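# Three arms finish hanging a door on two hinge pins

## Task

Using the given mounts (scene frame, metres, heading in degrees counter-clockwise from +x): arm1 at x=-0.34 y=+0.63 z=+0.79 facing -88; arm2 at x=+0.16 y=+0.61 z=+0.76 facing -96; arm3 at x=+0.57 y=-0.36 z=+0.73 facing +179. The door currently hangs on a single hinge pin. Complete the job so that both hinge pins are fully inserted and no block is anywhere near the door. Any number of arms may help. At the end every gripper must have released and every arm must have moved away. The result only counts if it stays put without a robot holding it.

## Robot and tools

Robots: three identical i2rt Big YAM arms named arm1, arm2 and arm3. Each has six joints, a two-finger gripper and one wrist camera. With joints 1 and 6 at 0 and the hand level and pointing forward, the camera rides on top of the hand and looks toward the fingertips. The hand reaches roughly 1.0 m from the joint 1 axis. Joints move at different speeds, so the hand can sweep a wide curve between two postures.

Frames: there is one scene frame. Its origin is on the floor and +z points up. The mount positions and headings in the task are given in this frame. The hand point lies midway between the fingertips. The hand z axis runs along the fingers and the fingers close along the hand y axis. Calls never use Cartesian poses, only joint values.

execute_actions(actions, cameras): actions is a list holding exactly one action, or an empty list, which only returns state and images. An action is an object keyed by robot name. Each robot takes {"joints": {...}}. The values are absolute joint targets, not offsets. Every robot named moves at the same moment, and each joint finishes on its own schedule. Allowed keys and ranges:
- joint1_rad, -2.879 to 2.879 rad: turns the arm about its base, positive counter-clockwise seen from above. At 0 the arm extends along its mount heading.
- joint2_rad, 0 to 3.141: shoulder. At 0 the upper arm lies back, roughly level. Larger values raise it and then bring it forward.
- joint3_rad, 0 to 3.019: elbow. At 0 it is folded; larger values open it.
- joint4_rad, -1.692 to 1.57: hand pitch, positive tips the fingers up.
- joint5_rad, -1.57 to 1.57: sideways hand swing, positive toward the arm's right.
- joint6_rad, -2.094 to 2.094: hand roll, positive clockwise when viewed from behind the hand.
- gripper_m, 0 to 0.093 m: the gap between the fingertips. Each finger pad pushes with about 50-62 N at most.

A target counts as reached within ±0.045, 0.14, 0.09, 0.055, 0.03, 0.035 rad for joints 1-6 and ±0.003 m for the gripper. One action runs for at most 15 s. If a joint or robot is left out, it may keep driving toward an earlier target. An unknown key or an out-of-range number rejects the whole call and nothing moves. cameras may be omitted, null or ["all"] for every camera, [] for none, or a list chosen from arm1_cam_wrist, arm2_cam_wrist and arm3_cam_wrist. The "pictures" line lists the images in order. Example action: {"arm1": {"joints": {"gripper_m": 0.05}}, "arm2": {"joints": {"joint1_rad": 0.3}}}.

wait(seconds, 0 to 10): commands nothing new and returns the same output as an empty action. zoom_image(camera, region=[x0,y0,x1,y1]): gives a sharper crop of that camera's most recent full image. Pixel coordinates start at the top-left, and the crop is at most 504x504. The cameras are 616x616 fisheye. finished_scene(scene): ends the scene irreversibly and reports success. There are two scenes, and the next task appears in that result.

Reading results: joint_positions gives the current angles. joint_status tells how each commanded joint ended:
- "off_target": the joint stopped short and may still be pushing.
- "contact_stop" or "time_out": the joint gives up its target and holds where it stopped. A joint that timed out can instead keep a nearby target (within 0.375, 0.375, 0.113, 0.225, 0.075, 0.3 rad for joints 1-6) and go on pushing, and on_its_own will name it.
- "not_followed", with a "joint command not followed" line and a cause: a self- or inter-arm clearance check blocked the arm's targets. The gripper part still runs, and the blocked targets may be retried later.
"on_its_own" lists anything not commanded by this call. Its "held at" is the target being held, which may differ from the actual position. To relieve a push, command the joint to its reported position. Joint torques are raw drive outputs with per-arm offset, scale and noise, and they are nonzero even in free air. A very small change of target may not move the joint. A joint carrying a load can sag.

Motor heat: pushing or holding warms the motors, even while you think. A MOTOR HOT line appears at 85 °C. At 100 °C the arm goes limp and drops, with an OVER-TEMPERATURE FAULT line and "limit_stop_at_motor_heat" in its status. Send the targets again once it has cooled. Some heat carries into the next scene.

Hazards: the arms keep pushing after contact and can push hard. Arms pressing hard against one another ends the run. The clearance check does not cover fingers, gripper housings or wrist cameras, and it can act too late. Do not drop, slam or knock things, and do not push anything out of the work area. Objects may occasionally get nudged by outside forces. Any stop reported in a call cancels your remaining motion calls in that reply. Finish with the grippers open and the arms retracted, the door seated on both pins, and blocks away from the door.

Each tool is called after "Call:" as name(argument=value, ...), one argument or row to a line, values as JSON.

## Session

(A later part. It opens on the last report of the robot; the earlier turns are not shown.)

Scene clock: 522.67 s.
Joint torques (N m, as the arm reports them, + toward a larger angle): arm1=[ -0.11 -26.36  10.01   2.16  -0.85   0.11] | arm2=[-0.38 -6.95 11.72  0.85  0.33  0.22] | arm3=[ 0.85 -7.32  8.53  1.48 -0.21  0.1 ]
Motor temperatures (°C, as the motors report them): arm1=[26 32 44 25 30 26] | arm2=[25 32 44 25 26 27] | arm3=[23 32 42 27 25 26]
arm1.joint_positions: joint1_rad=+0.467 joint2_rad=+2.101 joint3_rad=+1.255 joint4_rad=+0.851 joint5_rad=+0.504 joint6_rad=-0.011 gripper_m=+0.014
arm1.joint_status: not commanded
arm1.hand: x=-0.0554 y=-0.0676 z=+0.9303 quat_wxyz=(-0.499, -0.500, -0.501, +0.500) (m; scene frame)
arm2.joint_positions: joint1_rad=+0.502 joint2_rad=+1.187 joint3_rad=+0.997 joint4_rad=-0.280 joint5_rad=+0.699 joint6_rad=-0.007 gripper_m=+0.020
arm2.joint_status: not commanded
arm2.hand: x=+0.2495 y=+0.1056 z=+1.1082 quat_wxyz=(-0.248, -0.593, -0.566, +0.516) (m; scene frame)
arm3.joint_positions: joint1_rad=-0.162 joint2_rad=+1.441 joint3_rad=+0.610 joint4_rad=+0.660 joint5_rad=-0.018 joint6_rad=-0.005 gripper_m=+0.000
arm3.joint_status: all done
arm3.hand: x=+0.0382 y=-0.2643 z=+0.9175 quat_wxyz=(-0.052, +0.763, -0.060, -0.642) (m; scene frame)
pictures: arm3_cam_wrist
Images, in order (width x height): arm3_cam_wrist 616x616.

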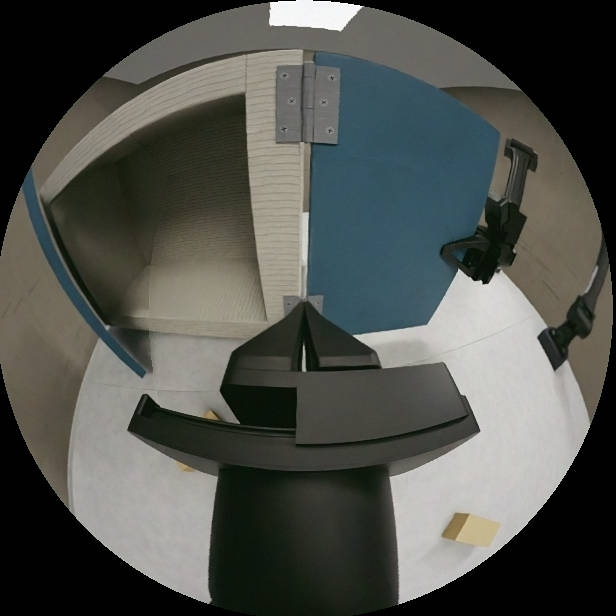

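Call:
execute_actions(
  actions=[
    {"arm3":{"joints":{"joint2_rad":1.66,"joint3_rad":0.865,"joint4_rad":0.86,"gripper_m":0.0}}},
  ],
  cameras=[],
)

Call:
execute_actions(
  actions=[
    {"arm3":{"joints":{"joint2_rad":1.8,"joint3_rad":0.815,"joint4_rad":0.96}},"arm2":{"joints":{"joint1_rad":0.3,"joint2_rad":1.6,"joint3_rad":1.15,"joint4_rad":0.05,"joint5_rad":0.9}}},
  ],
  cameras=["arm2_cam_wrist"],
)

Call:
zoom_image(
  camera="arm2_cam_wrist",
  region=[230, 150, 400, 300],
)

Scene clock: 536.27 s.
Joint torques (N m, as the arm reports them, + toward a larger angle): arm1=[  0.08 -26.38  10.01   2.13  -0.85   0.1 ] | arm2=[-1.04 -7.42 11.72  0.91  0.33  0.21] | arm3=[  0.43 -10.48  10.51   2.49  -0.22   0.08]
Motor temperatures (°C, as the motors report them): arm1=[26 33 44 25 29 26] | arm2=[25 32 44 25 26 27] | arm3=[23 32 42 27 25 26]
arm1.joint_positions: joint1_rad=+0.467 joint2_rad=+2.101 joint3_rad=+1.255 joint4_rad=+0.851 joint5_rad=+0.504 joint6_rad=-0.011 gripper_m=+0.014
arm1.joint_status: not commanded
arm1.hand: x=-0.0554 y=-0.0676 z=+0.9303 quat_wxyz=(-0.499, -0.500, -0.501, +0.500) (m; scene frame)
arm2.joint_positions: joint1_rad=+0.502 joint2_rad=+1.187 joint3_rad=+0.997 joint4_rad=-0.280 joint5_rad=+0.699 joint6_rad=-0.007 gripper_m=+0.020
arm2.joint_status: not commanded
arm2.hand: x=+0.2495 y=+0.1056 z=+1.1082 quat_wxyz=(-0.248, -0.593, -0.566, +0.516) (m; scene frame)
arm3.joint_positions: joint1_rad=-0.162 joint2_rad=+1.655 joint3_rad=+0.828 joint4_rad=+0.840 joint5_rad=-0.018 joint6_rad=-0.005 gripper_m=+0.000
arm3.joint_status: all done
arm3.hand: x=-0.0465 y=-0.2490 z=+0.9511 quat_wxyz=(-0.059, +0.700, -0.054, -0.709) (m; scene frame)
pictures: none
No camera images: the call's "cameras" was empty. Leave "cameras" out to get every camera's image.

Scene clock: 537.50 s.
Joint torques (N m, as the arm reports them, + toward a larger angle): arm1=[  0.06 -26.38  10.05   2.16  -0.86   0.11] | arm2=[  0.1  -13.99  13.02   2.58   0.45   0.22] | arm3=[  0.2  -11.57   6.09   2.27  -0.2    0.09]
Motor temperatures (°C, as the motors report them): arm1=[26 33 44 25 29 26] | arm2=[25 32 44 25 26 27] | arm3=[23 32 42 27 25 26]
arm1.joint_positions: joint1_rad=+0.467 joint2_rad=+2.101 joint3_rad=+1.255 joint4_rad=+0.851 joint5_rad=+0.504 joint6_rad=-0.011 gripper_m=+0.014
arm1.joint_status: not commanded
arm1.hand: x=-0.0554 y=-0.0676 z=+0.9303 quat_wxyz=(-0.499, -0.500, -0.501, +0.500) (m; scene frame)
arm2.joint_positions: joint1_rad=+0.290 joint2_rad=+1.610 joint3_rad=+1.120 joint4_rad=+0.024 joint5_rad=+0.897 joint6_rad=-0.007 gripper_m=+0.020
arm2.joint_status: all done
arm2.hand: x=+0.1369 y=-0.0072 z=+1.0114 quat_wxyz=(-0.128, -0.666, -0.443, +0.586) (m; scene frame)
arm3.joint_positions: joint1_rad=-0.162 joint2_rad=+1.794 joint3_rad=+0.820 joint4_rad=+0.945 joint5_rad=-0.018 joint6_rad=-0.005 gripper_m=+0.000
arm3.joint_status: all done
arm3.hand: x=-0.0530 y=-0.2478 z=+0.8884 quat_wxyz=(-0.058, +0.715, -0.056, -0.694) (m; scene frame)
pictures: arm2_cam_wrist
Images, in order (width x height): arm2_cam_wrist 616x616.

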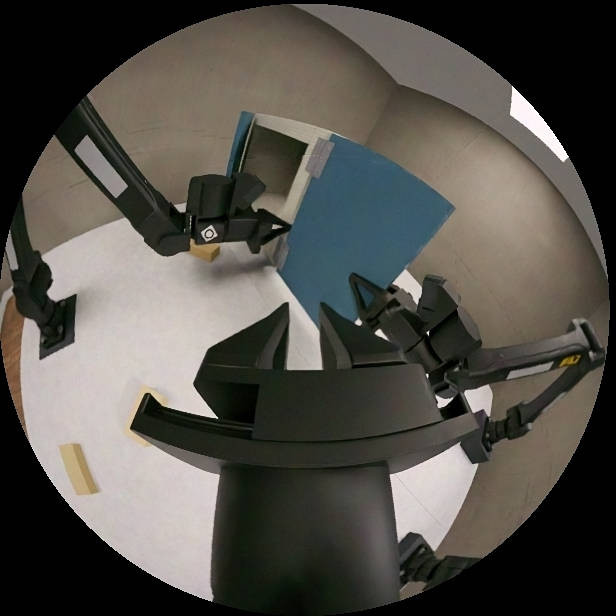

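Region (230, 150, 400, 300) of arm2_cam_wrist's 616x616 image, scaled by 2.965, with more detail than that image has; it fills the top 445 rows of this view, and the rest is white.

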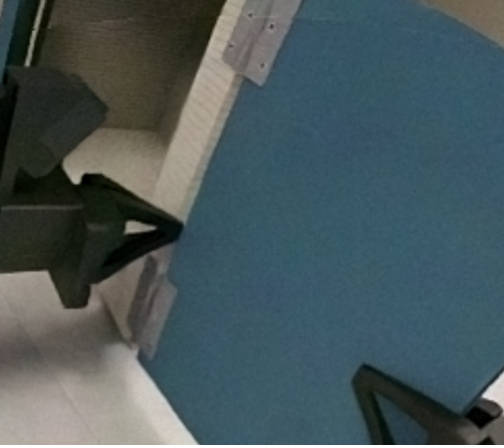

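Call:
execute_actions(
  actions=[
    {"arm3":{"joints":{"joint2_rad":1.42,"joint3_rad":0.6,"joint4_rad":0.6,"joint5_rad":0,"gripper_m":0.025}}},
  ],
)

Call:
zoom_image(
  camera="arm3_cam_wrist",
  region=[220,160,400,360],
)

Scene clock: 558.90 s.
Joint torques (N m, as the arm reports them, + toward a larger angle): arm1=[ -0.02 -26.35  10.07   2.17  -0.86   0.1 ] | arm2=[  0.15 -13.96  13.03   2.63   0.46   0.24] | arm3=[ 0.1  -7.83  8.01  1.5  -0.03  0.07]
Motor temperatures (°C, as the motors report them): arm1=[26 34 43 25 29 26] | arm2=[25 33 45 25 26 27] | arm3=[23 33 41 27 25 26]
arm1.joint_positions: joint1_rad=+0.466 joint2_rad=+2.101 joint3_rad=+1.255 joint4_rad=+0.850 joint5_rad=+0.504 joint6_rad=-0.011 gripper_m=+0.014
arm1.joint_status: not commanded
arm1.hand: x=-0.0557 y=-0.0677 z=+0.9299 quat_wxyz=(-0.498, -0.500, -0.501, +0.500) (m; scene frame)
arm2.joint_positions: joint1_rad=+0.290 joint2_rad=+1.610 joint3_rad=+1.120 joint4_rad=+0.024 joint5_rad=+0.897 joint6_rad=-0.007 gripper_m=+0.020
arm2.joint_status: not commanded
arm2.hand: x=+0.1369 y=-0.0072 z=+1.0114 quat_wxyz=(-0.128, -0.666, -0.443, +0.586) (m; scene frame)
arm3.joint_positions: joint1_rad=-0.162 joint2_rad=+1.418 joint3_rad=+0.595 joint4_rad=+0.610 joint5_rad=-0.003 joint6_rad=-0.003 gripper_m=+0.025
arm3.joint_status: all done
arm3.hand: x=+0.0467 y=-0.2635 z=+0.9100 quat_wxyz=(-0.056, +0.775, -0.067, -0.626) (m; scene frame)
pictures: arm1_cam_wrist, arm2_cam_wrist, arm3_cam_wrist
Images, in order (width x height): arm1_cam_wrist 616x616, arm2_cam_wrist 616x616, arm3_cam_wrist 616x616.

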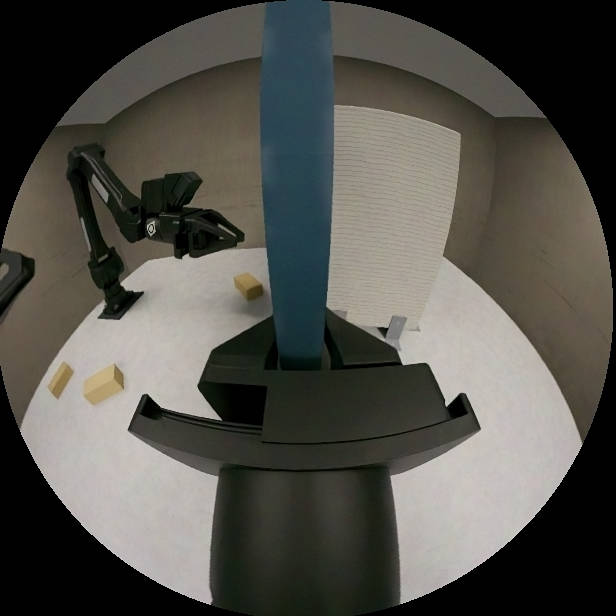

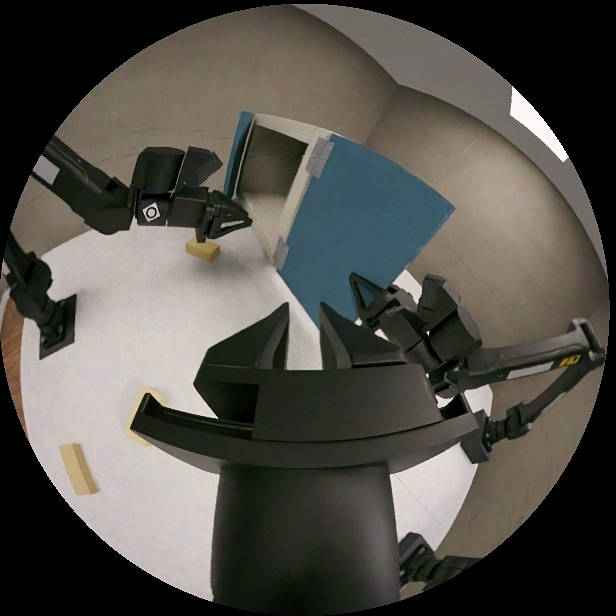

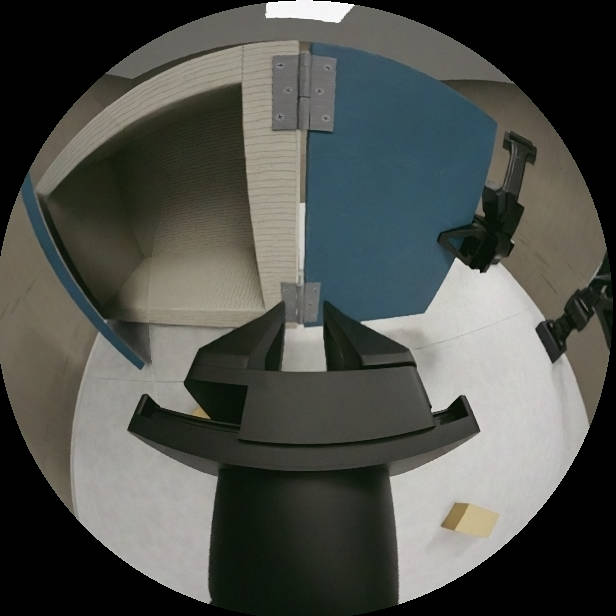

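Region (220, 160, 400, 360) of arm3_cam_wrist's 616x616 image, scaled by 2.520, with more detail than that image has; it fills the left 454 columns of this view, and the rest is white.

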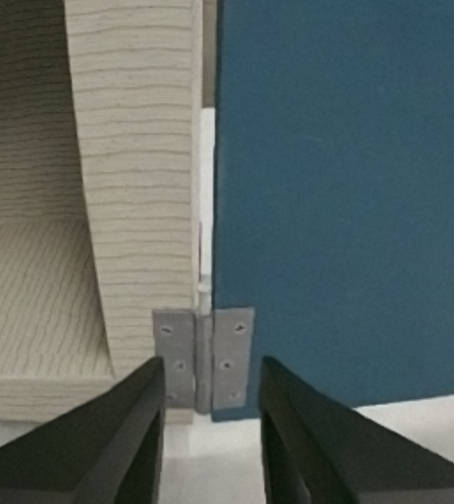

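Call:
execute_actions(
  actions=[
    {"arm3":{"joints":{"joint1_rad":-0.162,"joint2_rad":1.66,"joint3_rad":0.865,"joint4_rad":0.86,"joint5_rad":-0.018,"gripper_m":0.0}}},
  ],
  cameras=[],
)

Call:
execute_actions(
  actions=[
    {"arm3":{"joints":{"joint2_rad":1.87,"joint3_rad":0.815,"joint4_rad":0.99}},"arm2":{"joints":{"joint1_rad":0.16,"joint2_rad":2.02,"joint3_rad":1.2,"joint4_rad":0.62,"joint5_rad":0.7}}},
  ],
)

Call:
zoom_image(
  camera="arm2_cam_wrist",
  region=[260,150,380,300],
)

Scene clock: 564.37 s.
Joint torques (N m, as the arm reports them, + toward a larger angle): arm1=[ -0.12 -26.31  10.02   2.16  -0.87   0.11] | arm2=[ -0.14 -14.47  12.85   2.52   0.47   0.24] | arm3=[ -0.23 -10.08  10.78   2.47  -0.29   0.06]
Motor temperatures (°C, as the motors report them): arm1=[26 34 43 25 29 26] | arm2=[25 33 45 25 26 27] | arm3=[23 33 41 27 25 26]
arm1.joint_positions: joint1_rad=+0.466 joint2_rad=+2.101 joint3_rad=+1.255 joint4_rad=+0.850 joint5_rad=+0.504 joint6_rad=-0.011 gripper_m=+0.014
arm1.joint_status: not commanded
arm1.hand: x=-0.0557 y=-0.0677 z=+0.9299 quat_wxyz=(-0.498, -0.500, -0.501, +0.500) (m; scene frame)
arm2.joint_positions: joint1_rad=+0.290 joint2_rad=+1.610 joint3_rad=+1.120 joint4_rad=+0.024 joint5_rad=+0.897 joint6_rad=-0.007 gripper_m=+0.020
arm2.joint_status: not commanded
arm2.hand: x=+0.1369 y=-0.0072 z=+1.0114 quat_wxyz=(-0.128, -0.666, -0.443, +0.586) (m; scene frame)
arm3.joint_positions: joint1_rad=-0.162 joint2_rad=+1.653 joint3_rad=+0.827 joint4_rad=+0.839 joint5_rad=-0.014 joint6_rad=-0.003 gripper_m=+0.000
arm3.joint_status: all done
arm3.hand: x=-0.0461 y=-0.2489 z=+0.9517 quat_wxyz=(-0.060, +0.700, -0.056, -0.709) (m; scene frame)
pictures: none
No camera images: the call's "cameras" was empty. Leave "cameras" out to get every camera's image.

Scene clock: 565.70 s.
Joint torques (N m, as the arm reports them, + toward a larger angle): arm1=[  0.14 -26.38  10.05   2.21  -0.87   0.11] | arm2=[  0.09 -17.94   9.72   2.65   0.03   0.23] | arm3=[  0.34 -11.6    5.66   1.96  -0.25   0.07]
Motor temperatures (°C, as the motors report them): arm1=[26 34 43 25 29 26] | arm2=[25 34 45 25 26 27] | arm3=[23 33 41 27 25 26]
arm1.joint_positions: joint1_rad=+0.466 joint2_rad=+2.101 joint3_rad=+1.255 joint4_rad=+0.850 joint5_rad=+0.504 joint6_rad=-0.011 gripper_m=+0.014
arm1.joint_status: not commanded
arm1.hand: x=-0.0557 y=-0.0677 z=+0.9299 quat_wxyz=(-0.498, -0.500, -0.501, +0.500) (m; scene frame)
arm2.joint_positions: joint1_rad=+0.151 joint2_rad=+2.029 joint3_rad=+1.182 joint4_rad=+0.594 joint5_rad=+0.703 joint6_rad=-0.007 gripper_m=+0.020
arm2.joint_status: all done
arm2.hand: x=+0.0798 y=-0.0962 z=+0.8694 quat_wxyz=(-0.228, -0.666, -0.389, +0.594) (m; scene frame)
arm3.joint_positions: joint1_rad=-0.162 joint2_rad=+1.856 joint3_rad=+0.820 joint4_rad=+0.987 joint5_rad=-0.015 joint6_rad=-0.003 gripper_m=+0.000
arm3.joint_status: all done
arm3.hand: x=-0.0543 y=-0.2475 z=+0.8610 quat_wxyz=(-0.057, +0.722, -0.058, -0.687) (m; scene frame)
pictures: arm1_cam_wrist, arm2_cam_wrist, arm3_cam_wrist
Images, in order (width x height): arm1_cam_wrist 616x616, arm2_cam_wrist 616x616, arm3_cam_wrist 616x616.

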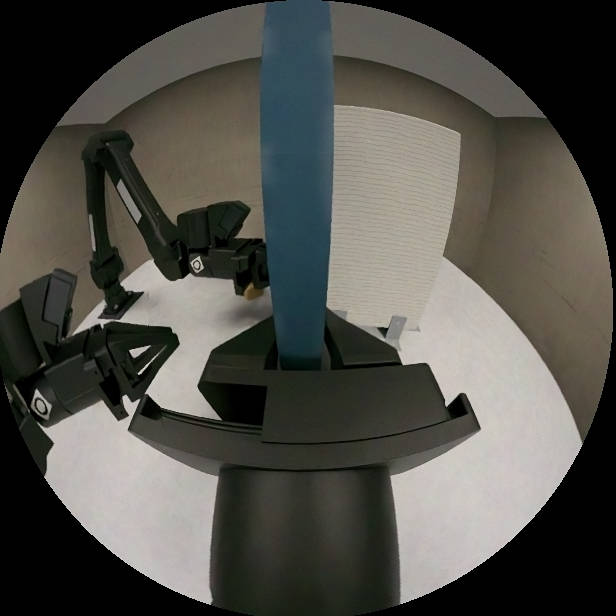

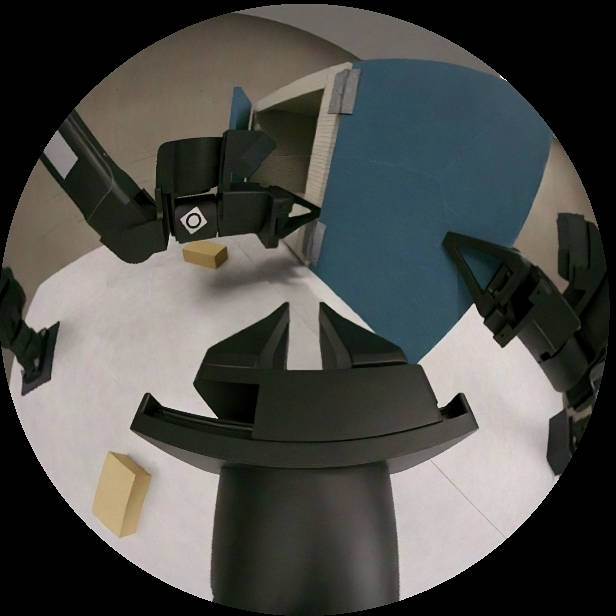

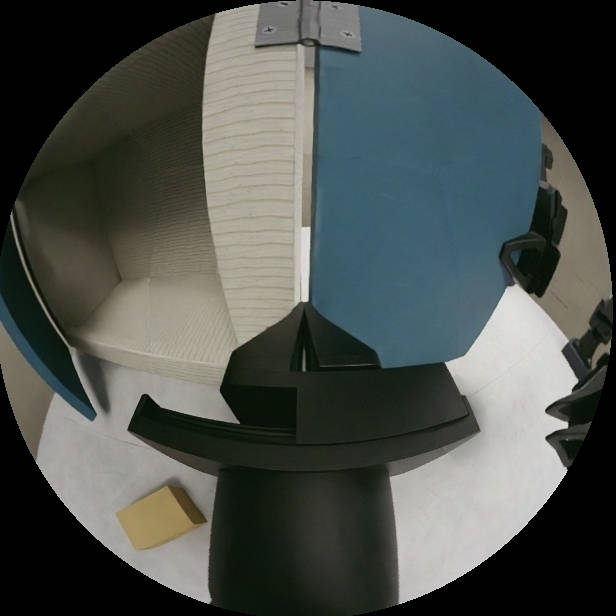

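Region (260, 150, 380, 300) of arm2_cam_wrist's 616x616 image, scaled by 3.360, with more detail than that image has; it fills the left 403 columns of this view, and the rest is white.

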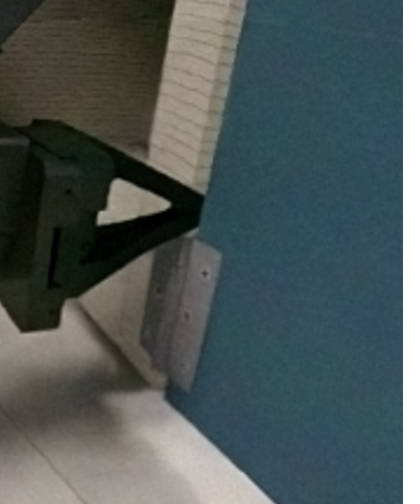

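Call:
execute_actions(
  actions=[
    {"arm3":{"joints":{"joint2_rad":1.42,"joint3_rad":0.6,"joint4_rad":0.6,"joint5_rad":0,"gripper_m":0.025}}},
  ],
  cameras=["arm3_cam_wrist"],
)

Call:
zoom_image(
  camera="arm3_cam_wrist",
  region=[260,240,350,340],
)

Scene clock: 570.83 s.
Joint torques (N m, as the arm reports them, + toward a larger angle): arm1=[ -0.07 -26.34  10.04   2.19  -0.85   0.1 ] | arm2=[  0.63 -17.42   9.69   2.61   0.04   0.2 ] | arm3=[-0.19 -7.55  8.27  1.36 -0.02  0.06]
Motor temperatures (°C, as the motors report them): arm1=[26 34 43 25 29 26] | arm2=[25 34 45 26 26 27] | arm3=[23 33 41 27 25 26]
arm1.joint_positions: joint1_rad=+0.466 joint2_rad=+2.101 joint3_rad=+1.255 joint4_rad=+0.849 joint5_rad=+0.504 joint6_rad=-0.011 gripper_m=+0.014
arm1.joint_status: not commanded
arm1.hand: x=-0.0557 y=-0.0677 z=+0.9297 quat_wxyz=(-0.498, -0.500, -0.502, +0.500) (m; scene frame)
arm2.joint_positions: joint1_rad=+0.151 joint2_rad=+2.029 joint3_rad=+1.182 joint4_rad=+0.594 joint5_rad=+0.703 joint6_rad=-0.007 gripper_m=+0.020
arm2.joint_status: not commanded
arm2.hand: x=+0.0798 y=-0.0962 z=+0.8694 quat_wxyz=(-0.228, -0.666, -0.389, +0.594) (m; scene frame)
arm3.joint_positions: joint1_rad=-0.161 joint2_rad=+1.415 joint3_rad=+0.592 joint4_rad=+0.610 joint5_rad=-0.003 joint6_rad=-0.001 gripper_m=+0.025
arm3.joint_status: all done
arm3.hand: x=+0.0478 y=-0.2640 z=+0.9102 quat_wxyz=(-0.055, +0.775, -0.067, -0.626) (m; scene frame)
pictures: arm3_cam_wrist
Images, in order (width x height): arm3_cam_wrist 616x616.

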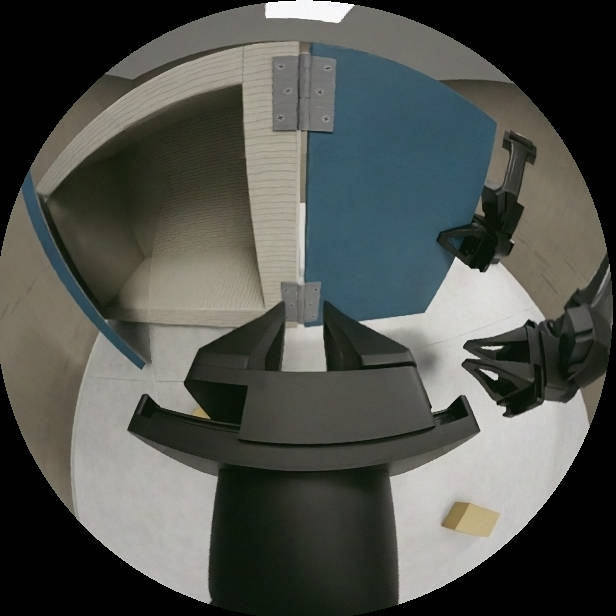

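Region (260, 240, 350, 340) of arm3_cam_wrist's 616x616 image, scaled by 5.040, with more detail than that image has; it fills the left 454 columns of this view, and the rest is white.

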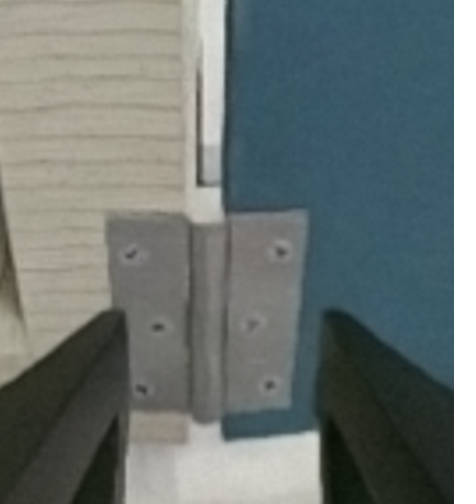

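Call:
execute_actions(
  actions=[],
  cameras=["arm2_cam_wrist"],
)

Call:
zoom_image(
  camera="arm2_cam_wrist",
  region=[280,180,360,280],
)

Call:
zoom_image(
  camera="arm2_cam_wrist",
  region=[300,50,400,150],
)

Scene clock: 578.67 s.
Joint torques (N m, as the arm reports them, + toward a larger angle): arm1=[  0.05 -26.38  10.07   2.2   -0.85   0.1 ] | arm2=[ -0.13 -17.77   9.84   2.72   0.02   0.22] | arm3=[ 0.33 -7.64  8.22  1.29 -0.05  0.03]
Motor temperatures (°C, as the motors report them): arm1=[26 34 44 25 29 26] | arm2=[25 34 44 26 26 27] | arm3=[23 32 41 27 25 26]
arm1.joint_positions: joint1_rad=+0.466 joint2_rad=+2.101 joint3_rad=+1.255 joint4_rad=+0.849 joint5_rad=+0.504 joint6_rad=-0.011 gripper_m=+0.014
arm1.joint_status: not commanded
arm1.hand: x=-0.0557 y=-0.0677 z=+0.9297 quat_wxyz=(-0.498, -0.500, -0.502, +0.500) (m; scene frame)
arm2.joint_positions: joint1_rad=+0.151 joint2_rad=+2.029 joint3_rad=+1.182 joint4_rad=+0.594 joint5_rad=+0.703 joint6_rad=-0.007 gripper_m=+0.020
arm2.joint_status: not commanded
arm2.hand: x=+0.0798 y=-0.0962 z=+0.8694 quat_wxyz=(-0.228, -0.666, -0.389, +0.594) (m; scene frame)
arm3.joint_positions: joint1_rad=-0.161 joint2_rad=+1.415 joint3_rad=+0.592 joint4_rad=+0.610 joint5_rad=-0.003 joint6_rad=-0.001 gripper_m=+0.025
arm3.joint_status: all done
arm3.hand: x=+0.0478 y=-0.2640 z=+0.9102 quat_wxyz=(-0.055, +0.775, -0.067, -0.626) (m; scene frame)
pictures: arm2_cam_wrist
Images, in order (width x height): arm2_cam_wrist 616x616.

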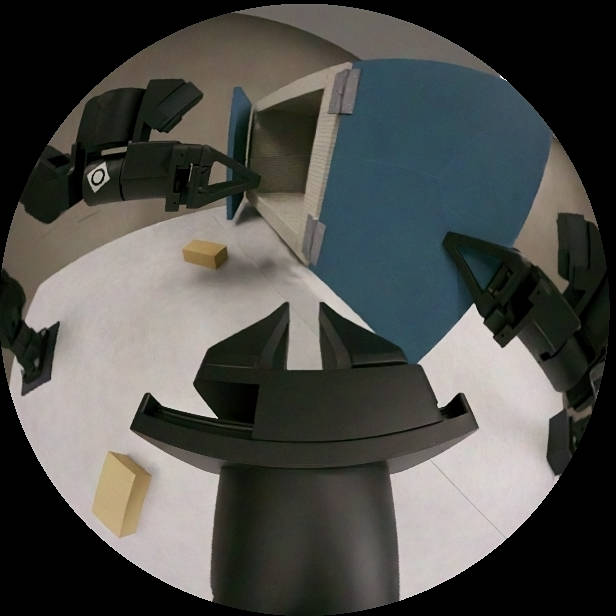

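Region (280, 180, 360, 280) of arm2_cam_wrist's 616x616 image, scaled by 5.040, with more detail than that image has; it fills the left 403 columns of this view, and the rest is white.

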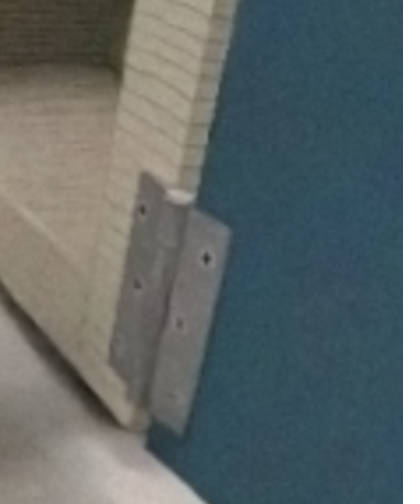

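Region (300, 50, 400, 150) of arm2_cam_wrist's 616x616 image, scaled by 5.040, with more detail than that image has.

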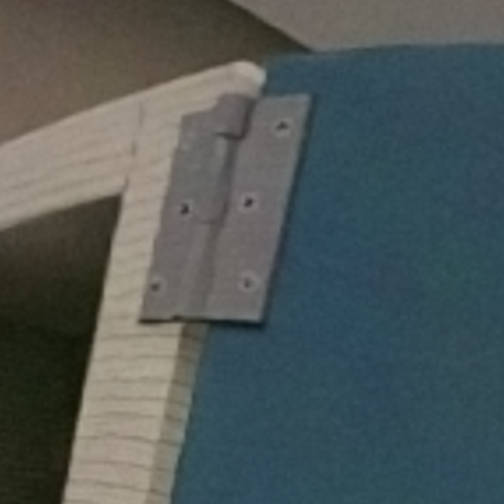

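Call:
execute_actions(
  actions=[
    {"arm1":{"joints":{"gripper_m":0.09}},"arm2":{"joints":{"joint2_rad":0.9}},"arm3":{"joints":{"joint1_rad":-0.03,"joint2_rad":1.0,"joint3_rad":0.6,"joint4_rad":-0.9,"gripper_m":0.09}}},
  ],
  cameras=[],
)

Call:
execute_actions(
  actions=[
    {"arm1":{"joints":{"joint1_rad":0.545,"joint2_rad":1.86,"joint3_rad":0.85,"joint4_rad":1.03,"joint5_rad":0.4}},"arm3":{"joints":{"joint2_rad":1.5,"joint3_rad":1.05,"joint4_rad":-1.1}}},
  ],
)

Scene clock: 590.37 s.
Joint torques (N m, as the arm reports them, + toward a larger angle): arm1=[ -0.18 -19.14   9.46   2.01  -0.29   0.11] | arm2=[ 0.5  -2.45 11.49  1.07 -0.47  0.11] | arm3=[-0.07 -2.78  9.19  0.54 -0.1   0.06]
Motor temperatures (°C, as the motors report them): arm1=[26 34 44 25 29 26] | arm2=[25 35 43 26 26 27] | arm3=[23 32 42 27 25 26]
arm1.joint_positions: joint1_rad=+0.466 joint2_rad=+2.027 joint3_rad=+1.268 joint4_rad=+0.852 joint5_rad=+0.492 joint6_rad=-0.011 gripper_m=+0.090
arm1.joint_status: all done
arm1.hand: x=-0.0537 y=-0.0686 z=+0.9911 quat_wxyz=(-0.531, -0.488, -0.473, +0.506) (m; scene frame)
arm2.joint_positions: joint1_rad=+0.151 joint2_rad=+0.892 joint3_rad=+1.185 joint4_rad=+0.613 joint5_rad=+0.702 joint6_rad=-0.007 gripper_m=+0.020
arm2.joint_status: all done
arm2.hand: x=+0.0603 y=+0.2798 z=+1.5037 quat_wxyz=(-0.562, -0.447, +0.006, +0.696) (m; scene frame)
arm3.joint_positions: joint1_rad=-0.027 joint2_rad=+0.992 joint3_rad=+0.592 joint4_rad=-0.890 joint5_rad=-0.001 joint6_rad=-0.001 gripper_m=+0.090
arm3.joint_status: all done
arm3.hand: x=+0.2786 y=-0.3445 z=+0.8267 quat_wxyz=(-0.003, +0.990, -0.021, -0.140) (m; scene frame)
pictures: none
No camera images: the call's "cameras" was empty. Leave "cameras" out to get every camera's image.

Scene clock: 591.57 s.
Joint torques (N m, as the arm reports them, + toward a larger angle): arm1=[ -0.46 -15.7    6.15   2.02  -0.16   0.09] | arm2=[ 0.54 -2.68 11.54  0.99 -0.49  0.1 ] | arm3=[-0.37 -9.68 11.53  0.09 -0.07  0.04]
Motor temperatures (°C, as the motors report them): arm1=[26 34 43 25 29 26] | arm2=[25 35 44 26 26 27] | arm3=[23 32 42 27 25 26]
arm1.joint_positions: joint1_rad=+0.550 joint2_rad=+1.867 joint3_rad=+0.839 joint4_rad=+1.017 joint5_rad=+0.400 joint6_rad=-0.011 gripper_m=+0.090
arm1.joint_status: all done
arm1.hand: x=-0.0529 y=+0.0699 z=+0.9366 quat_wxyz=(-0.539, -0.452, -0.550, +0.450) (m; scene frame)
arm2.joint_positions: joint1_rad=+0.151 joint2_rad=+0.892 joint3_rad=+1.185 joint4_rad=+0.613 joint5_rad=+0.702 joint6_rad=-0.007 gripper_m=+0.020
arm2.joint_status: not commanded
arm2.hand: x=+0.0603 y=+0.2798 z=+1.5037 quat_wxyz=(-0.562, -0.447, +0.006, +0.696) (m; scene frame)
arm3.joint_positions: joint1_rad=-0.027 joint2_rad=+1.496 joint3_rad=+1.006 joint4_rad=-1.090 joint5_rad=-0.001 joint6_rad=-0.001 gripper_m=+0.090
arm3.joint_status: all done
arm3.hand: x=+0.1742 y=-0.3399 z=+0.8144 quat_wxyz=(+0.000, +1.000, -0.021, +0.005) (m; scene frame)
pictures: arm1_cam_wrist, arm2_cam_wrist, arm3_cam_wrist
Images, in order (width x height): arm1_cam_wrist 616x616, arm2_cam_wrist 616x616, arm3_cam_wrist 616x616.

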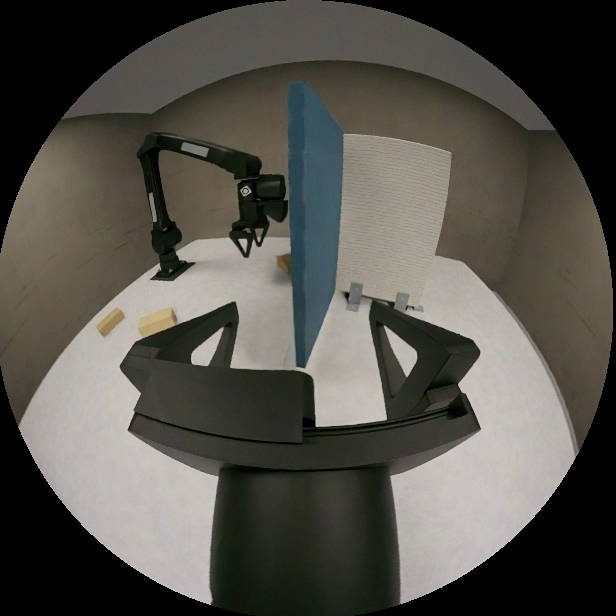

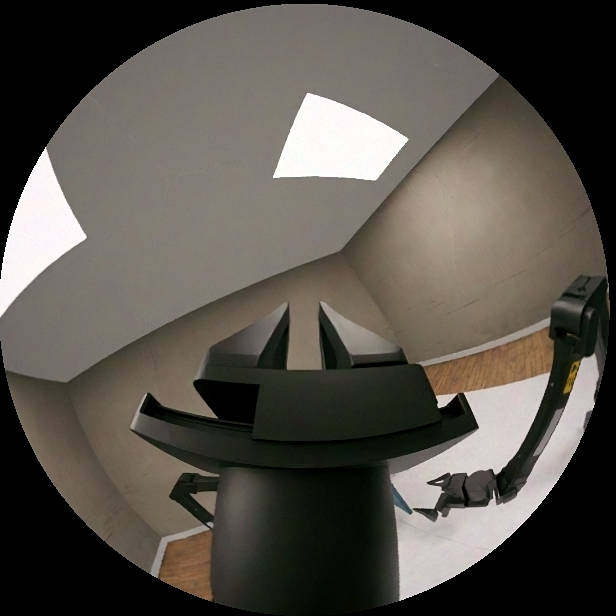

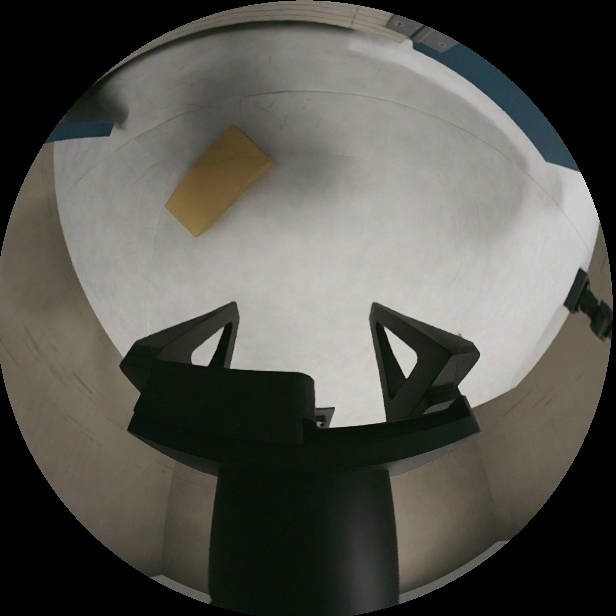

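Call:
execute_actions(
  actions=[
    {"arm1":{"joints":{"joint2_rad":0.9}},"arm3":{"joints":{"joint1_rad":0.10,"joint2_rad":1.72,"joint3_rad":1.28,"joint4_rad":-1.1,"joint6_rad":1.03}}},
  ],
  cameras=["arm3_cam_wrist"],
)

Scene clock: 606.20 s.
Joint torques (N m, as the arm reports them, + toward a larger angle): arm1=[-0.61 -3.55  9.37  0.84 -0.42  0.07] | arm2=[ 0.64 -2.23 11.69  0.94 -0.48  0.16] | arm3=[ -0.4  -12.53  11.63   0.15  -0.01   0.1 ]
Motor temperatures (°C, as the motors report them): arm1=[26 32 41 25 29 26] | arm2=[25 33 44 25 26 27] | arm3=[23 32 45 27 25 26]
arm1.joint_positions: joint1_rad=+0.550 joint2_rad=+0.894 joint3_rad=+0.839 joint4_rad=+1.024 joint5_rad=+0.400 joint6_rad=-0.011 gripper_m=+0.090
arm1.joint_status: all done
arm1.hand: x=-0.2089 y=+0.2970 z=+1.4327 quat_wxyz=(-0.794, -0.307, -0.167, +0.497) (m; scene frame)
arm2.joint_positions: joint1_rad=+0.151 joint2_rad=+0.892 joint3_rad=+1.185 joint4_rad=+0.613 joint5_rad=+0.702 joint6_rad=-0.007 gripper_m=+0.020
arm2.joint_status: not commanded
arm2.hand: x=+0.0603 y=+0.2798 z=+1.5037 quat_wxyz=(-0.562, -0.447, +0.006, +0.696) (m; scene frame)
arm3.joint_positions: joint1_rad=+0.108 joint2_rad=+1.717 joint3_rad=+1.235 joint4_rad=-1.095 joint5_rad=-0.001 joint6_rad=+1.022 gripper_m=+0.090
arm3.joint_status: all done
arm3.hand: x=+0.0908 y=-0.4011 z=+0.7991 quat_wxyz=(-0.002, +0.894, -0.448, +0.003) (m; scene frame)
pictures: arm3_cam_wrist
Images, in order (width x height): arm3_cam_wrist 616x616.

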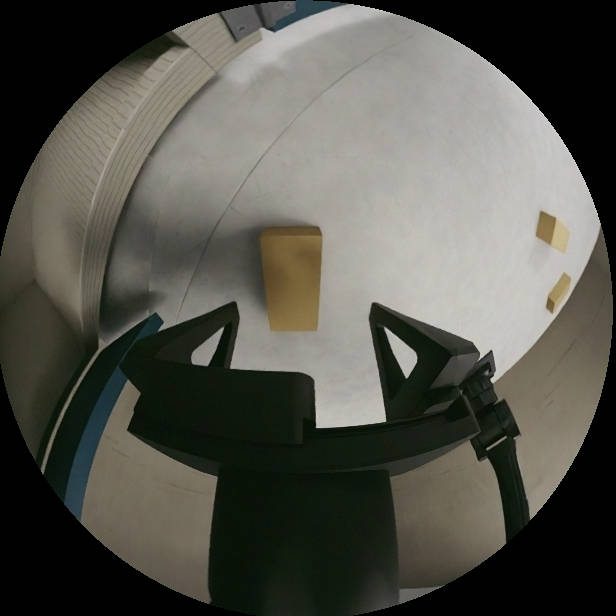

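Call:
execute_actions(
  actions=[
    {"arm3":{"joints":{"joint2_rad":1.76,"joint3_rad":1.165,"joint4_rad":-0.97}}},
  ],
  cameras=[],
)

Call:
execute_actions(
  actions=[
    {"arm3":{"joints":{"gripper_m":0.02}}},
  ],
  cameras=["arm3_cam_wrist"],
)

Scene clock: 613.93 s.
Joint torques (N m, as the arm reports them, + toward a larger angle): arm1=[-0.63 -3.3   9.32  0.82 -0.43  0.07] | arm2=[-0.07 -2.46 11.62  0.91 -0.48  0.13] | arm3=[ -0.42 -12.13   7.45   0.95   0.     0.12]
Motor temperatures (°C, as the motors report them): arm1=[26 31 42 25 29 26] | arm2=[25 32 44 25 26 27] | arm3=[23 33 46 27 25 26]
arm1.joint_positions: joint1_rad=+0.550 joint2_rad=+0.894 joint3_rad=+0.839 joint4_rad=+1.024 joint5_rad=+0.400 joint6_rad=-0.011 gripper_m=+0.090
arm1.joint_status: not commanded
arm1.hand: x=-0.2089 y=+0.2970 z=+1.4327 quat_wxyz=(-0.794, -0.307, -0.167, +0.497) (m; scene frame)
arm2.joint_positions: joint1_rad=+0.151 joint2_rad=+0.892 joint3_rad=+1.185 joint4_rad=+0.613 joint5_rad=+0.702 joint6_rad=-0.007 gripper_m=+0.020
arm2.joint_status: not commanded
arm2.hand: x=+0.0603 y=+0.2798 z=+1.5037 quat_wxyz=(-0.562, -0.447, +0.006, +0.696) (m; scene frame)
arm3.joint_positions: joint1_rad=+0.108 joint2_rad=+1.753 joint3_rad=+1.162 joint4_rad=-0.982 joint5_rad=-0.001 joint6_rad=+1.022 gripper_m=+0.090
arm3.joint_status: all done
arm3.hand: x=+0.0980 y=-0.4004 z=+0.7588 quat_wxyz=(-0.001, +0.894, -0.449, +0.001) (m; scene frame)
pictures: none
No camera images: the call's "cameras" was empty. Leave "cameras" out to get every camera's image.

Scene clock: 614.60 s.
Joint torques (N m, as the arm reports them, + toward a larger angle): arm1=[-0.7  -3.51  9.29  0.79 -0.44  0.07] | arm2=[ 0.21 -2.34 11.55  0.95 -0.48  0.15] | arm3=[ -0.37 -12.18   7.56   0.75   0.01   0.09]
Motor temperatures (°C, as the motors report them): arm1=[26 30 42 25 29 26] | arm2=[25 32 44 25 26 27] | arm3=[23 33 46 27 25 26]
arm1.joint_positions: joint1_rad=+0.550 joint2_rad=+0.894 joint3_rad=+0.839 joint4_rad=+1.024 joint5_rad=+0.400 joint6_rad=-0.011 gripper_m=+0.090
arm1.joint_status: not commanded
arm1.hand: x=-0.2089 y=+0.2970 z=+1.4327 quat_wxyz=(-0.794, -0.307, -0.167, +0.497) (m; scene frame)
arm2.joint_positions: joint1_rad=+0.151 joint2_rad=+0.892 joint3_rad=+1.185 joint4_rad=+0.613 joint5_rad=+0.702 joint6_rad=-0.007 gripper_m=+0.020
arm2.joint_status: not commanded
arm2.hand: x=+0.0603 y=+0.2798 z=+1.5037 quat_wxyz=(-0.562, -0.447, +0.006, +0.696) (m; scene frame)
arm3.joint_positions: joint1_rad=+0.108 joint2_rad=+1.753 joint3_rad=+1.162 joint4_rad=-0.981 joint5_rad=-0.001 joint6_rad=+1.023 gripper_m=+0.043
arm3.joint_status: gripper_m off_target (ended at +0.043, target +0.020)
arm3.hand: x=+0.0977 y=-0.4005 z=+0.7588 quat_wxyz=(+0.000, +0.893, -0.449, +0.001) (m; scene frame)
pictures: arm3_cam_wrist
Images, in order (width x height): arm3_cam_wrist 616x616.

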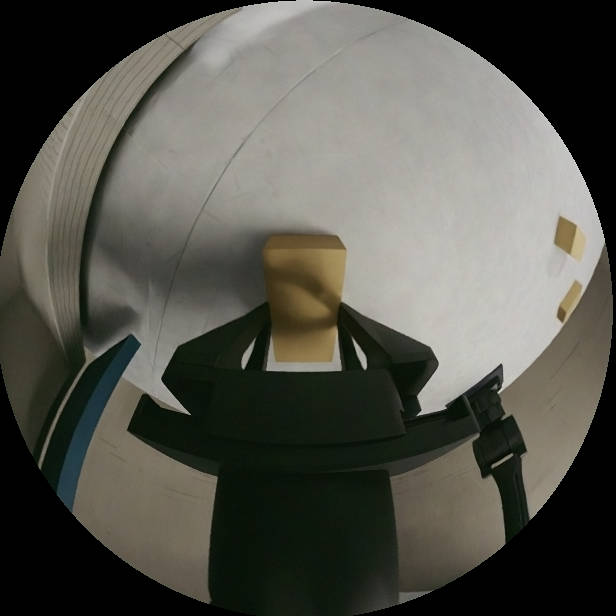

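Call:
execute_actions(
  actions=[
    {"arm3":{"joints":{"joint2_rad":1.6,"joint3_rad":1.15,"joint4_rad":-1.08}}},
  ],
  cameras=[],
)

Call:
execute_actions(
  actions=[
    {"arm3":{"joints":{"joint1_rad":-0.4,"joint2_rad":1.2,"joint3_rad":0.78,"joint4_rad":-1.1}}},
  ],
  cameras=[],
)

Call:
execute_actions(
  actions=[
    {"arm3":{"joints":{"joint3_rad":0.67,"joint4_rad":-1.03}}},
  ],
  cameras=["arm3_cam_wrist"],
)

Scene clock: 624.10 s.
Joint torques (N m, as the arm reports them, + toward a larger angle): arm1=[-0.52 -3.42  9.28  0.81 -0.42  0.06] | arm2=[ 0.21 -2.64 11.59  1.   -0.52  0.13] | arm3=[ -0.26 -11.14   8.74   0.26  -0.04   0.14]
Motor temperatures (°C, as the motors report them): arm1=[26 30 42 25 29 26] | arm2=[25 32 45 25 26 27] | arm3=[23 33 44 26 25 26]
arm1.joint_positions: joint1_rad=+0.550 joint2_rad=+0.894 joint3_rad=+0.839 joint4_rad=+1.024 joint5_rad=+0.400 joint6_rad=-0.011 gripper_m=+0.090
arm1.joint_status: not commanded
arm1.hand: x=-0.2089 y=+0.2970 z=+1.4327 quat_wxyz=(-0.794, -0.307, -0.167, +0.497) (m; scene frame)
arm2.joint_positions: joint1_rad=+0.151 joint2_rad=+0.892 joint3_rad=+1.185 joint4_rad=+0.613 joint5_rad=+0.702 joint6_rad=-0.007 gripper_m=+0.020
arm2.joint_status: not commanded
arm2.hand: x=+0.0603 y=+0.2798 z=+1.5037 quat_wxyz=(-0.562, -0.447, +0.006, +0.696) (m; scene frame)
arm3.joint_positions: joint1_rad=+0.108 joint2_rad=+1.595 joint3_rad=+1.143 joint4_rad=-1.070 joint5_rad=-0.001 joint6_rad=+1.023 gripper_m=+0.043
arm3.joint_status: all done
arm3.hand: x=+0.1175 y=-0.3987 z=+0.8219 quat_wxyz=(+0.013, +0.893, -0.449, -0.021) (m; scene frame)
pictures: none
No camera images: the call's "cameras" was empty. Leave "cameras" out to get every camera's image.

Scene clock: 625.23 s.
Joint torques (N m, as the arm reports them, + toward a larger angle): arm1=[-0.51 -3.33  9.3   0.82 -0.43  0.07] | arm2=[ 0.44 -2.4  11.61  0.99 -0.47  0.15] | arm3=[-0.42 -6.12  8.17  0.26 -0.07  0.1 ]
Motor temperatures (°C, as the motors report them): arm1=[26 29 42 25 29 26] | arm2=[25 32 45 25 26 27] | arm3=[23 33 44 26 25 26]
arm1.joint_positions: joint1_rad=+0.550 joint2_rad=+0.894 joint3_rad=+0.839 joint4_rad=+1.024 joint5_rad=+0.400 joint6_rad=-0.011 gripper_m=+0.090
arm1.joint_status: not commanded
arm1.hand: x=-0.2089 y=+0.2970 z=+1.4327 quat_wxyz=(-0.794, -0.307, -0.167, +0.497) (m; scene frame)
arm2.joint_positions: joint1_rad=+0.151 joint2_rad=+0.892 joint3_rad=+1.185 joint4_rad=+0.613 joint5_rad=+0.702 joint6_rad=-0.007 gripper_m=+0.020
arm2.joint_status: not commanded
arm2.hand: x=+0.0603 y=+0.2798 z=+1.5037 quat_wxyz=(-0.562, -0.447, +0.006, +0.696) (m; scene frame)
arm3.joint_positions: joint1_rad=-0.391 joint2_rad=+1.201 joint3_rad=+0.781 joint4_rad=-1.093 joint5_rad=+0.001 joint6_rad=+1.024 gripper_m=+0.043
arm3.joint_status: all done
arm3.hand: x=+0.2844 y=-0.2337 z=+0.8340 quat_wxyz=(+0.008, +0.754, -0.656, -0.028) (m; scene frame)
pictures: none
No camera images: the call's "cameras" was empty. Leave "cameras" out to get every camera's image.

Scene clock: 626.07 s.
Joint torques (N m, as the arm reports them, + toward a larger angle): arm1=[-0.75 -3.4   9.3   0.8  -0.42  0.07] | arm2=[-0.04 -2.16 11.5   0.94 -0.48  0.12] | arm3=[-0.27 -5.1   8.01  0.77 -0.09  0.1 ]
Motor temperatures (°C, as the motors report them): arm1=[26 29 42 25 29 26] | arm2=[25 32 45 25 26 27] | arm3=[23 33 44 26 25 26]
arm1.joint_positions: joint1_rad=+0.550 joint2_rad=+0.894 joint3_rad=+0.839 joint4_rad=+1.024 joint5_rad=+0.400 joint6_rad=-0.011 gripper_m=+0.090
arm1.joint_status: not commanded
arm1.hand: x=-0.2089 y=+0.2970 z=+1.4327 quat_wxyz=(-0.794, -0.307, -0.167, +0.497) (m; scene frame)
arm2.joint_positions: joint1_rad=+0.151 joint2_rad=+0.892 joint3_rad=+1.185 joint4_rad=+0.613 joint5_rad=+0.702 joint6_rad=-0.007 gripper_m=+0.020
arm2.joint_status: not commanded
arm2.hand: x=+0.0603 y=+0.2798 z=+1.5037 quat_wxyz=(-0.562, -0.447, +0.006, +0.696) (m; scene frame)
arm3.joint_positions: joint1_rad=-0.391 joint2_rad=+1.201 joint3_rad=+0.663 joint4_rad=-1.042 joint5_rad=+0.001 joint6_rad=+1.024 gripper_m=+0.043
arm3.joint_status: all done
arm3.hand: x=+0.3187 y=-0.2485 z=+0.7935 quat_wxyz=(-0.002, +0.755, -0.656, +0.004) (m; scene frame)
pictures: arm3_cam_wrist
Images, in order (width x height): arm3_cam_wrist 616x616.

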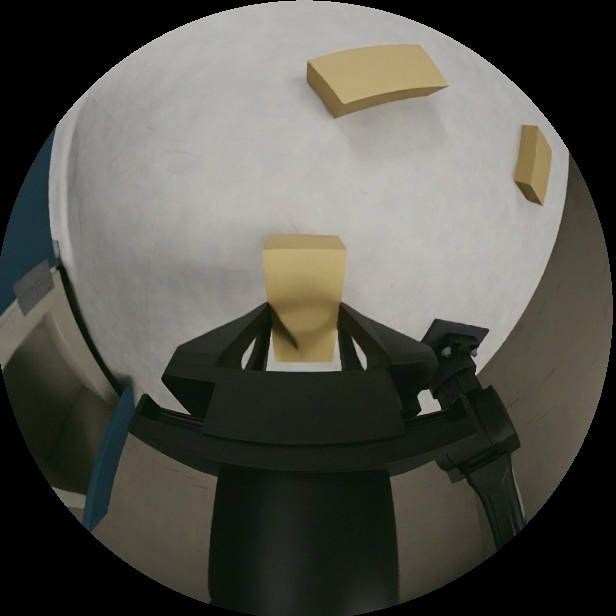

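Call:
execute_actions(
  actions=[
    {"arm3":{"joints":{"joint3_rad":0.57,"joint4_rad":-0.945}}},
  ],
  cameras=[],
)

Call:
execute_actions(
  actions=[
    {"arm3":{"joints":{"gripper_m":0.09}}},
  ],
  cameras=[],
)

Call:
execute_actions(
  actions=[
    {"arm3":{"joints":{"joint3_rad":0.85,"joint4_rad":-1.2}}},
  ],
  cameras=["arm3_cam_wrist"],
)

Scene clock: 633.23 s.
Joint torques (N m, as the arm reports them, + toward a larger angle): arm1=[-0.72 -3.57  9.24  0.82 -0.42  0.06] | arm2=[ 0.56 -1.9  11.61  0.93 -0.49  0.12] | arm3=[-0.16 -5.    7.74  0.85 -0.09  0.11]
Motor temperatures (°C, as the motors report them): arm1=[26 29 42 25 29 26] | arm2=[25 32 45 25 26 27] | arm3=[23 32 44 26 25 26]
arm1.joint_positions: joint1_rad=+0.550 joint2_rad=+0.894 joint3_rad=+0.839 joint4_rad=+1.024 joint5_rad=+0.400 joint6_rad=-0.011 gripper_m=+0.090
arm1.joint_status: not commanded
arm1.hand: x=-0.2089 y=+0.2970 z=+1.4327 quat_wxyz=(-0.794, -0.307, -0.167, +0.497) (m; scene frame)
arm2.joint_positions: joint1_rad=+0.151 joint2_rad=+0.892 joint3_rad=+1.185 joint4_rad=+0.613 joint5_rad=+0.702 joint6_rad=-0.007 gripper_m=+0.020
arm2.joint_status: not commanded
arm2.hand: x=+0.0603 y=+0.2798 z=+1.5037 quat_wxyz=(-0.562, -0.447, +0.006, +0.696) (m; scene frame)
arm3.joint_positions: joint1_rad=-0.391 joint2_rad=+1.201 joint3_rad=+0.564 joint4_rad=-0.957 joint5_rad=+0.001 joint6_rad=+1.024 gripper_m=+0.043
arm3.joint_status: all done
arm3.hand: x=+0.3409 y=-0.2580 z=+0.7622 quat_wxyz=(-0.004, +0.755, -0.656, +0.011) (m; scene frame)
pictures: none
No camera images: the call's "cameras" was empty. Leave "cameras" out to get every camera's image.

Scene clock: 633.90 s.
Joint torques (N m, as the arm reports them, + toward a larger angle): arm1=[-0.49 -3.47  9.27  0.81 -0.43  0.08] | arm2=[ 0.26 -1.79 11.56  0.94 -0.48  0.12] | arm3=[-0.89 -4.51  7.52  0.82 -0.08  0.09]
Motor temperatures (°C, as the motors report them): arm1=[26 29 42 25 29 26] | arm2=[25 32 45 25 26 27] | arm3=[23 32 44 26 25 26]
arm1.joint_positions: joint1_rad=+0.550 joint2_rad=+0.894 joint3_rad=+0.839 joint4_rad=+1.024 joint5_rad=+0.400 joint6_rad=-0.011 gripper_m=+0.090
arm1.joint_status: not commanded
arm1.hand: x=-0.2089 y=+0.2970 z=+1.4327 quat_wxyz=(-0.794, -0.307, -0.167, +0.497) (m; scene frame)
arm2.joint_positions: joint1_rad=+0.151 joint2_rad=+0.892 joint3_rad=+1.185 joint4_rad=+0.613 joint5_rad=+0.702 joint6_rad=-0.007 gripper_m=+0.020
arm2.joint_status: not commanded
arm2.hand: x=+0.0603 y=+0.2798 z=+1.5037 quat_wxyz=(-0.562, -0.447, +0.006, +0.696) (m; scene frame)
arm3.joint_positions: joint1_rad=-0.391 joint2_rad=+1.201 joint3_rad=+0.564 joint4_rad=-0.957 joint5_rad=+0.001 joint6_rad=+1.024 gripper_m=+0.090
arm3.joint_status: all done
arm3.hand: x=+0.3409 y=-0.2580 z=+0.7622 quat_wxyz=(-0.004, +0.755, -0.656, +0.011) (m; scene frame)
pictures: none
No camera images: the call's "cameras" was empty. Leave "cameras" out to get every camera's image.

Scene clock: 634.93 s.
Joint torques (N m, as the arm reports them, + toward a larger angle): arm1=[-0.55 -3.49  9.25  0.82 -0.43  0.07] | arm2=[ 0.22 -2.39 11.54  0.99 -0.46  0.17] | arm3=[-0.71 -6.36 10.87  0.08 -0.1   0.09]
Motor temperatures (°C, as the motors report them): arm1=[26 29 42 25 29 26] | arm2=[25 32 45 25 26 27] | arm3=[23 32 44 26 25 26]
arm1.joint_positions: joint1_rad=+0.550 joint2_rad=+0.894 joint3_rad=+0.839 joint4_rad=+1.024 joint5_rad=+0.400 joint6_rad=-0.011 gripper_m=+0.090
arm1.joint_status: not commanded
arm1.hand: x=-0.2089 y=+0.2970 z=+1.4327 quat_wxyz=(-0.794, -0.307, -0.167, +0.497) (m; scene frame)
arm2.joint_positions: joint1_rad=+0.151 joint2_rad=+0.892 joint3_rad=+1.185 joint4_rad=+0.613 joint5_rad=+0.702 joint6_rad=-0.007 gripper_m=+0.020
arm2.joint_status: not commanded
arm2.hand: x=+0.0603 y=+0.2798 z=+1.5037 quat_wxyz=(-0.562, -0.447, +0.006, +0.696) (m; scene frame)
arm3.joint_positions: joint1_rad=-0.391 joint2_rad=+1.201 joint3_rad=+0.819 joint4_rad=-1.190 joint5_rad=+0.001 joint6_rad=+1.024 gripper_m=+0.090
arm3.joint_status: all done
arm3.hand: x=+0.2923 y=-0.2371 z=+0.8470 quat_wxyz=(-0.001, +0.755, -0.656, +0.000) (m; scene frame)
pictures: arm3_cam_wrist
Images, in order (width x height): arm3_cam_wrist 616x616.

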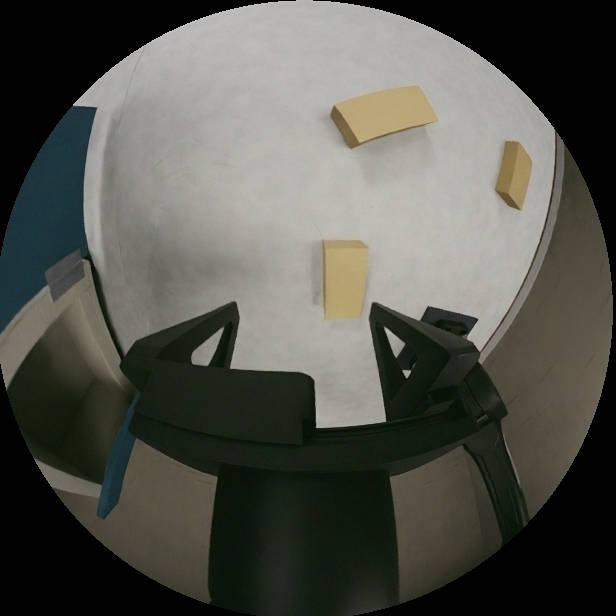

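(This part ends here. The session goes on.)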